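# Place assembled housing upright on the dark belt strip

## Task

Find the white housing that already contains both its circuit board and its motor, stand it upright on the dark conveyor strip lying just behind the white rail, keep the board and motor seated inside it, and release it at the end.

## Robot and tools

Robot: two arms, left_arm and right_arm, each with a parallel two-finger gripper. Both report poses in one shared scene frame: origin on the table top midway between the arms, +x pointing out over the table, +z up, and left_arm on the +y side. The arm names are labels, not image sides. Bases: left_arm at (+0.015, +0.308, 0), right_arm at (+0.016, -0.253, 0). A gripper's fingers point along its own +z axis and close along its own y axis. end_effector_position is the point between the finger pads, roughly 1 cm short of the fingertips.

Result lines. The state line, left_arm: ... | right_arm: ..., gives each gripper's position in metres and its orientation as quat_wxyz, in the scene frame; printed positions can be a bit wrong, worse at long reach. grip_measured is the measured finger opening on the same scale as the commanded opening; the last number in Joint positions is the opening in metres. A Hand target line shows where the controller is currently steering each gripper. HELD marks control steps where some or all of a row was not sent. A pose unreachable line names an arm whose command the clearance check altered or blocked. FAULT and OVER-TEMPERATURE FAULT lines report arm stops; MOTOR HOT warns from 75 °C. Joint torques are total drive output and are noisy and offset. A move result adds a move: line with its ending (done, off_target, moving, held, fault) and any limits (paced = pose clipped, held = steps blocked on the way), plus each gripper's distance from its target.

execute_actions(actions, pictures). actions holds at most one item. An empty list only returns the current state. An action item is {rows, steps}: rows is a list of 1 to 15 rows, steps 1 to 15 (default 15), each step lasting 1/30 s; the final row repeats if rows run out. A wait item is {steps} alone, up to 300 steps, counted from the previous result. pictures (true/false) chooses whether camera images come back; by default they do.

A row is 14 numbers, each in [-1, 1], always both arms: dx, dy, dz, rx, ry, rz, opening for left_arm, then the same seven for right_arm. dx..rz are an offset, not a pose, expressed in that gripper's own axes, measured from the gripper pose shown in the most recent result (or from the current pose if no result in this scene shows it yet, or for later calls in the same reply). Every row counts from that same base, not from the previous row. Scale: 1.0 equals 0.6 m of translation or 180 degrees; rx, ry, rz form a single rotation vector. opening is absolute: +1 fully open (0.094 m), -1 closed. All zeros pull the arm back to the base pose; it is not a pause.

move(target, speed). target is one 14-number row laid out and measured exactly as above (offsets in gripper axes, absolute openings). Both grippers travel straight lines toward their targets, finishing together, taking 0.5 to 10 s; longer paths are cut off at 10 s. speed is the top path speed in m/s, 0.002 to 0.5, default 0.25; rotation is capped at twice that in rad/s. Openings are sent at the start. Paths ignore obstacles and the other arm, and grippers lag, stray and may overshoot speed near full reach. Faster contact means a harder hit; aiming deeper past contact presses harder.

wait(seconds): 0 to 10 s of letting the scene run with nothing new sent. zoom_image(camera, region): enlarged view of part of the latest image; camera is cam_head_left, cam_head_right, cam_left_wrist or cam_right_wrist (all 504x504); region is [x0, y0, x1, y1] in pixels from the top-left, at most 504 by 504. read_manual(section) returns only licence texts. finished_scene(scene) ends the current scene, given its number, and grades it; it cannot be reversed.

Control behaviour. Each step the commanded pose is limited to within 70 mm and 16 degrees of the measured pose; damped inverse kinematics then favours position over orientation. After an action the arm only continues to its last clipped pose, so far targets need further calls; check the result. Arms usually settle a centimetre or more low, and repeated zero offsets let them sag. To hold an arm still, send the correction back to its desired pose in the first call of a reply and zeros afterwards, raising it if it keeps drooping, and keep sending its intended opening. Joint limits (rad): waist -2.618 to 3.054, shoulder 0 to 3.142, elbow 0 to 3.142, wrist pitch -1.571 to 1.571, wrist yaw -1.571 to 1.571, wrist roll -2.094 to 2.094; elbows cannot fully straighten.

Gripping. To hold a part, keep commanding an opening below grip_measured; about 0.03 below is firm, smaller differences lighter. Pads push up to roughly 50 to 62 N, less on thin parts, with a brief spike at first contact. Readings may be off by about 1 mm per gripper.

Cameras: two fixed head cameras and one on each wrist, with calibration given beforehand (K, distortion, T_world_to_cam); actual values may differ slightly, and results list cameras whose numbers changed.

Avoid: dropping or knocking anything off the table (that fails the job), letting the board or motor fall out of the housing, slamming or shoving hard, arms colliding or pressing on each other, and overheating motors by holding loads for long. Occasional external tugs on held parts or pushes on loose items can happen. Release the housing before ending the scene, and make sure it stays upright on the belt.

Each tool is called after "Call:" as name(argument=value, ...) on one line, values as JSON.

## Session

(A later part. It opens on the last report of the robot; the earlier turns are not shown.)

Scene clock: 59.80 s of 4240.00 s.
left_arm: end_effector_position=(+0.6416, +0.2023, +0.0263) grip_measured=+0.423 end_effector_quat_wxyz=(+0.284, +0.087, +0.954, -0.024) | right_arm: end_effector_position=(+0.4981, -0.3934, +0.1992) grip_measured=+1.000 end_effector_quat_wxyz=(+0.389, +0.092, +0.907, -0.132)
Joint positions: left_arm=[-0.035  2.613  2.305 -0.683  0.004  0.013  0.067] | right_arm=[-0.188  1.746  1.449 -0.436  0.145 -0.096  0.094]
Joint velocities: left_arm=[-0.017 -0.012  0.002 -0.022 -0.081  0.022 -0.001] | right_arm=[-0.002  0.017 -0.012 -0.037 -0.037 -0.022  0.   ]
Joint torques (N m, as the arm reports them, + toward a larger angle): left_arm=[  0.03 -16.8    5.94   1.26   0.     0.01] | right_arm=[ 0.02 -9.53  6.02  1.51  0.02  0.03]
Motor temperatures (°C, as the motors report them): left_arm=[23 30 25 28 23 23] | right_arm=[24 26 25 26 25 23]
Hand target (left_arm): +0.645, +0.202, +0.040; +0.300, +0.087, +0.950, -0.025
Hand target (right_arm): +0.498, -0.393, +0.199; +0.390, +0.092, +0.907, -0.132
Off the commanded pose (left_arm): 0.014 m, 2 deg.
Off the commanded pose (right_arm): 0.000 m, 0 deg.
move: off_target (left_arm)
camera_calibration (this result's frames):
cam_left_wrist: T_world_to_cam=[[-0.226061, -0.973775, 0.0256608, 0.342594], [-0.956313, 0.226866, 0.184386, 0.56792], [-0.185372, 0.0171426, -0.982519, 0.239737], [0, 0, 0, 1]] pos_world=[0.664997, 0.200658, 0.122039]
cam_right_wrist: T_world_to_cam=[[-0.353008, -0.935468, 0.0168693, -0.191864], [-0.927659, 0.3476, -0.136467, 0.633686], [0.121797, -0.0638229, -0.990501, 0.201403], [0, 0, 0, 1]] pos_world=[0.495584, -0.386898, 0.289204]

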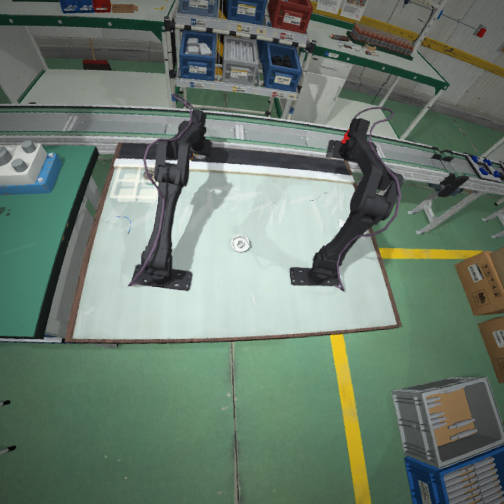

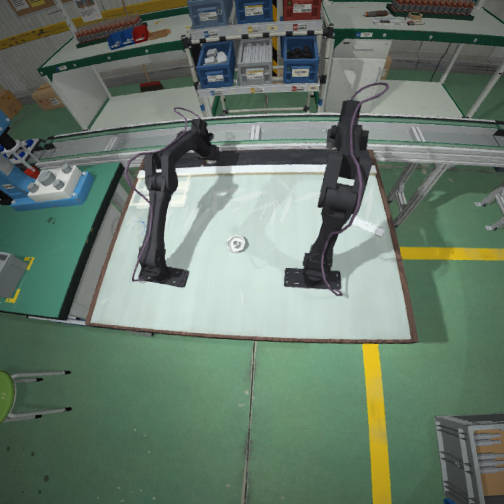

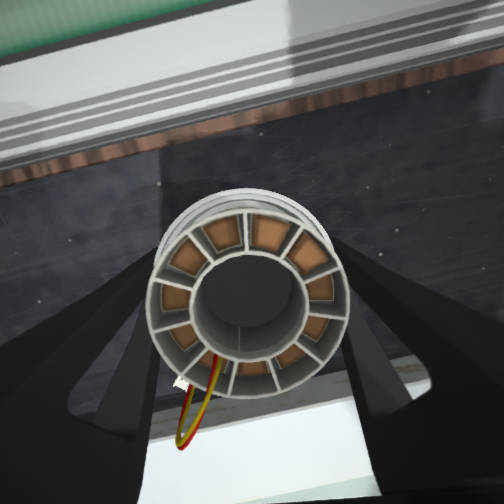

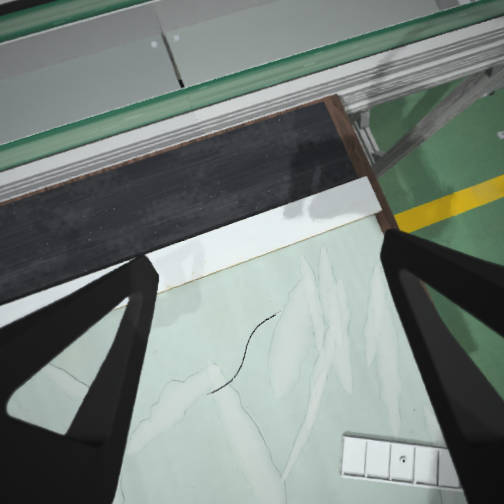

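Call:
execute_actions(actions=[{"rows":[[0,0,0,0,0,0,0.395,0,0,0,0,0,0,1],[0,0,0,0,0,0,0.395,0,0,0,0,0,0,1],[0,0,0,0,0,0,0.395,0,0,0,0,0,0,1],[0.005,0,0.008,0,0,0,0.395,0,0,0,0,0,0,1]],"steps":15}], pictures=false)

Call:
execute_actions(actions=[{"rows":[[0,0,0,0,0,0,1,0,0,0,0,0,0,1]],"steps":12}], pictures=false)

Call:
move(target=[-0.06,0,-0.17,0,0,0,1,0,0,0,0,0,0,1], speed=0.15)

Scene clock: 64.60 s of 4240.00 s.
left_arm: end_effector_position=(+0.6419, +0.2023, +0.0263) grip_measured=+0.423 end_effector_quat_wxyz=(+0.285, +0.087, +0.954, -0.024) | right_arm: end_effector_position=(+0.4980, -0.3934, +0.1990) grip_measured=+1.000 end_effector_quat_wxyz=(+0.389, +0.092, +0.907, -0.132)
Joint positions: left_arm=[-0.035  2.613  2.304 -0.681  0.004  0.013  0.067] | right_arm=[-0.188  1.746  1.449 -0.437  0.145 -0.096  0.094]
Joint velocities: left_arm=[-0.012 -0.017  0.002  0.007 -0.051  0.022  0.   ] | right_arm=[ 0.007 -0.017  0.002  0.037 -0.037 -0.007  0.   ]
Joint torques (N m, as the arm reports them, + toward a larger angle): left_arm=[  0.04 -14.46   5.89   1.24   0.01   0.01] | right_arm=[ 0.03 -9.54  6.04  1.51  0.02  0.03]
Motor temperatures (°C, as the motors report them): left_arm=[23 31 25 28 23 23] | right_arm=[24 26 25 26 25 23]
Hand target (left_arm): +0.642, +0.202, +0.021; +0.284, +0.087, +0.955, -0.024
Hand target (right_arm): +0.498, -0.393, +0.199; +0.389, +0.092, +0.907, -0.132
Off the commanded pose (left_arm): 0.006 m, 0 deg.
Off the commanded pose (right_arm): 0.000 m, 0 deg.
Steps of this call (steps 1 to 90: nothing new was sent; then 1.30 s passed at rest; steps 91 to 105: all 15 steps of this action). Readings (end_effector_position):
91: left_arm (+0.6419, +0.2023, +0.0263) | right_arm (+0.4981, -0.3934, +0.1992)
92: left_arm (+0.6419, +0.2023, +0.0263) | right_arm (+0.4981, -0.3934, +0.1992)
94: left_arm (+0.6419, +0.2023, +0.0263) | right_arm (+0.4981, -0.3934, +0.1992)
98: left_arm (+0.6419, +0.2023, +0.0263) | right_arm (+0.4980, -0.3934, +0.1991)
105: the state above

Scene clock: 65.00 s of 4240.00 s.
left_arm: end_effector_position=(+0.6415, +0.2023, +0.0222) grip_measured=+1.000 end_effector_quat_wxyz=(+0.282, +0.087, +0.955, -0.024) | right_arm: end_effector_position=(+0.4978, -0.3934, +0.1989) grip_measured=+1.000 end_effector_quat_wxyz=(+0.389, +0.092, +0.907, -0.132)
Joint positions: left_arm=[-0.035  2.62   2.304 -0.68   0.004  0.013  0.094] | right_arm=[-0.188  1.746  1.449 -0.438  0.145 -0.096  0.094]
Joint velocities: left_arm=[ 0.002 -0.002 -0.007  0.007  0.007  0.007  0.   ] | right_arm=[-0.002 -0.002 -0.002 -0.066 -0.037  0.022  0.   ]
Joint torques (N m, as the arm reports them, + toward a larger angle): left_arm=[  0.02 -15.35   7.21   1.09   0.02   0.01] | right_arm=[ 0.05 -9.55  6.02  1.51  0.02  0.03]
Motor temperatures (°C, as the motors report them): left_arm=[23 31 25 28 23 23] | right_arm=[24 26 25 26 25 23]
Hand target (left_arm): +0.642, +0.202, +0.026; +0.285, +0.087, +0.954, -0.024
Hand target (right_arm): +0.498, -0.393, +0.199; +0.389, +0.092, +0.907, -0.132
Off the commanded pose (left_arm): 0.004 m, 0 deg.
Off the commanded pose (right_arm): 0.000 m, 0 deg.
Steps of this call (steps 1 to 12: all 12 steps of this action). Readings (end_effector_position):
1: left_arm (+0.6419, +0.2023, +0.0263) | right_arm (+0.4980, -0.3934, +0.1990)
2: left_arm (+0.6418, +0.2023, +0.0260) | right_arm (+0.4980, -0.3934, +0.1990)
4: left_arm (+0.6415, +0.2023, +0.0242) | right_arm (+0.4979, -0.3934, +0.1989)
8: left_arm (+0.6413, +0.2024, +0.0221) | right_arm (+0.4978, -0.3934, +0.1989)
12: the state above

Scene clock: 66.63 s of 4240.00 s.
left_arm: end_effector_position=(+0.6135, +0.2071, +0.1056) grip_measured=+1.000 end_effector_quat_wxyz=(+0.262, +0.088, +0.961, -0.022) | right_arm: end_effector_position=(+0.4977, -0.3933, +0.1987) grip_measured=+1.000 end_effector_quat_wxyz=(+0.388, +0.092, +0.908, -0.132)
Joint positions: left_arm=[-0.035  2.507  2.445 -0.976  0.004  0.013  0.094] | right_arm=[-0.188  1.746  1.449 -0.439  0.145 -0.096  0.094]
Joint velocities: left_arm=[ 0.012 -0.012  0.007 -0.007 -0.081 -0.051  0.   ] | right_arm=[-0.012 -0.007 -0.002  0.022  0.007 -0.007  0.   ]
Joint torques (N m, as the arm reports them, + toward a larger angle): left_arm=[  0.03 -15.54   9.82   0.99   0.02   0.01] | right_arm=[ 0.04 -9.52  6.01  1.51  0.02  0.03]
Motor temperatures (°C, as the motors report them): left_arm=[23 31 25 28 23 23] | right_arm=[24 26 25 26 25 23]
Hand target (left_arm): +0.617, +0.207, +0.127; +0.282, +0.087, +0.955, -0.024
Hand target (right_arm): +0.498, -0.393, +0.199; +0.389, +0.092, +0.907, -0.132
Off the commanded pose (left_arm): 0.022 m, 2 deg.
Off the commanded pose (right_arm): 0.000 m, 0 deg.
move: off_target (left_arm)
camera_calibration (this result's frames):
cam_left_wrist: T_world_to_cam=[[-0.224831, -0.973984, 0.0283938, 0.337849], [-0.946895, 0.225266, 0.229445, 0.515072], [-0.229872, 0.0247004, -0.972907, 0.337104], [0, 0, 0, 1]] pos_world=[0.641168, 0.204705, 0.200198]
cam_right_wrist: T_world_to_cam=[[-0.352957, -0.93548, 0.0172563, -0.192026], [-0.92806, 0.347695, -0.133467, 0.632754], [0.118856, -0.0631229, -0.990903, 0.202736], [0, 0, 0, 1]] pos_world=[0.49536, -0.386845, 0.288657]

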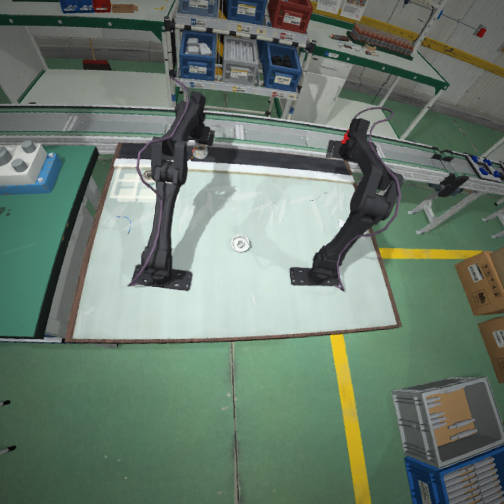

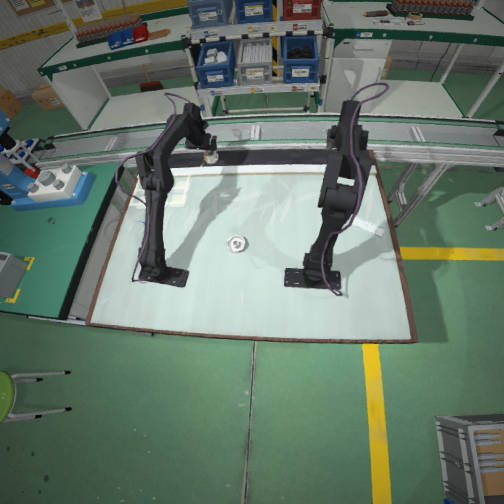

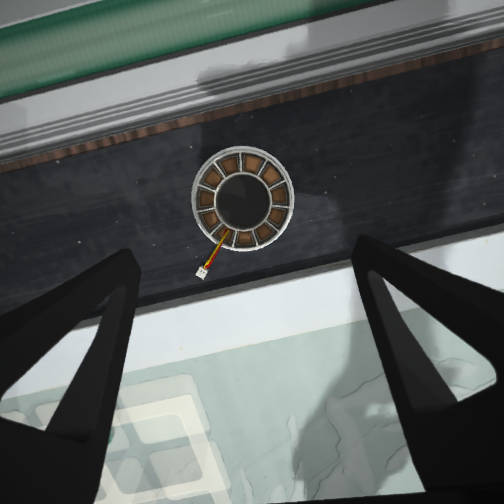

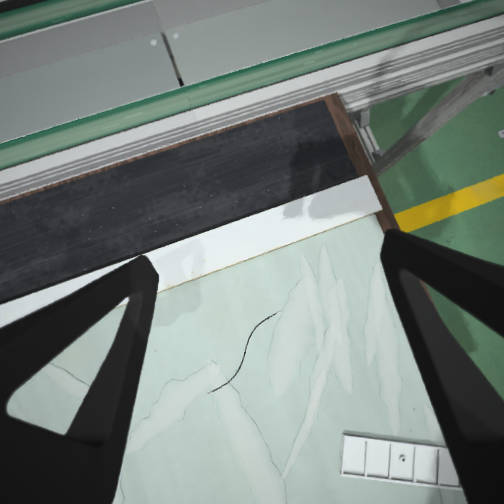

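Call:
finished_scene(scene=1)

The scene is finished: the task was done.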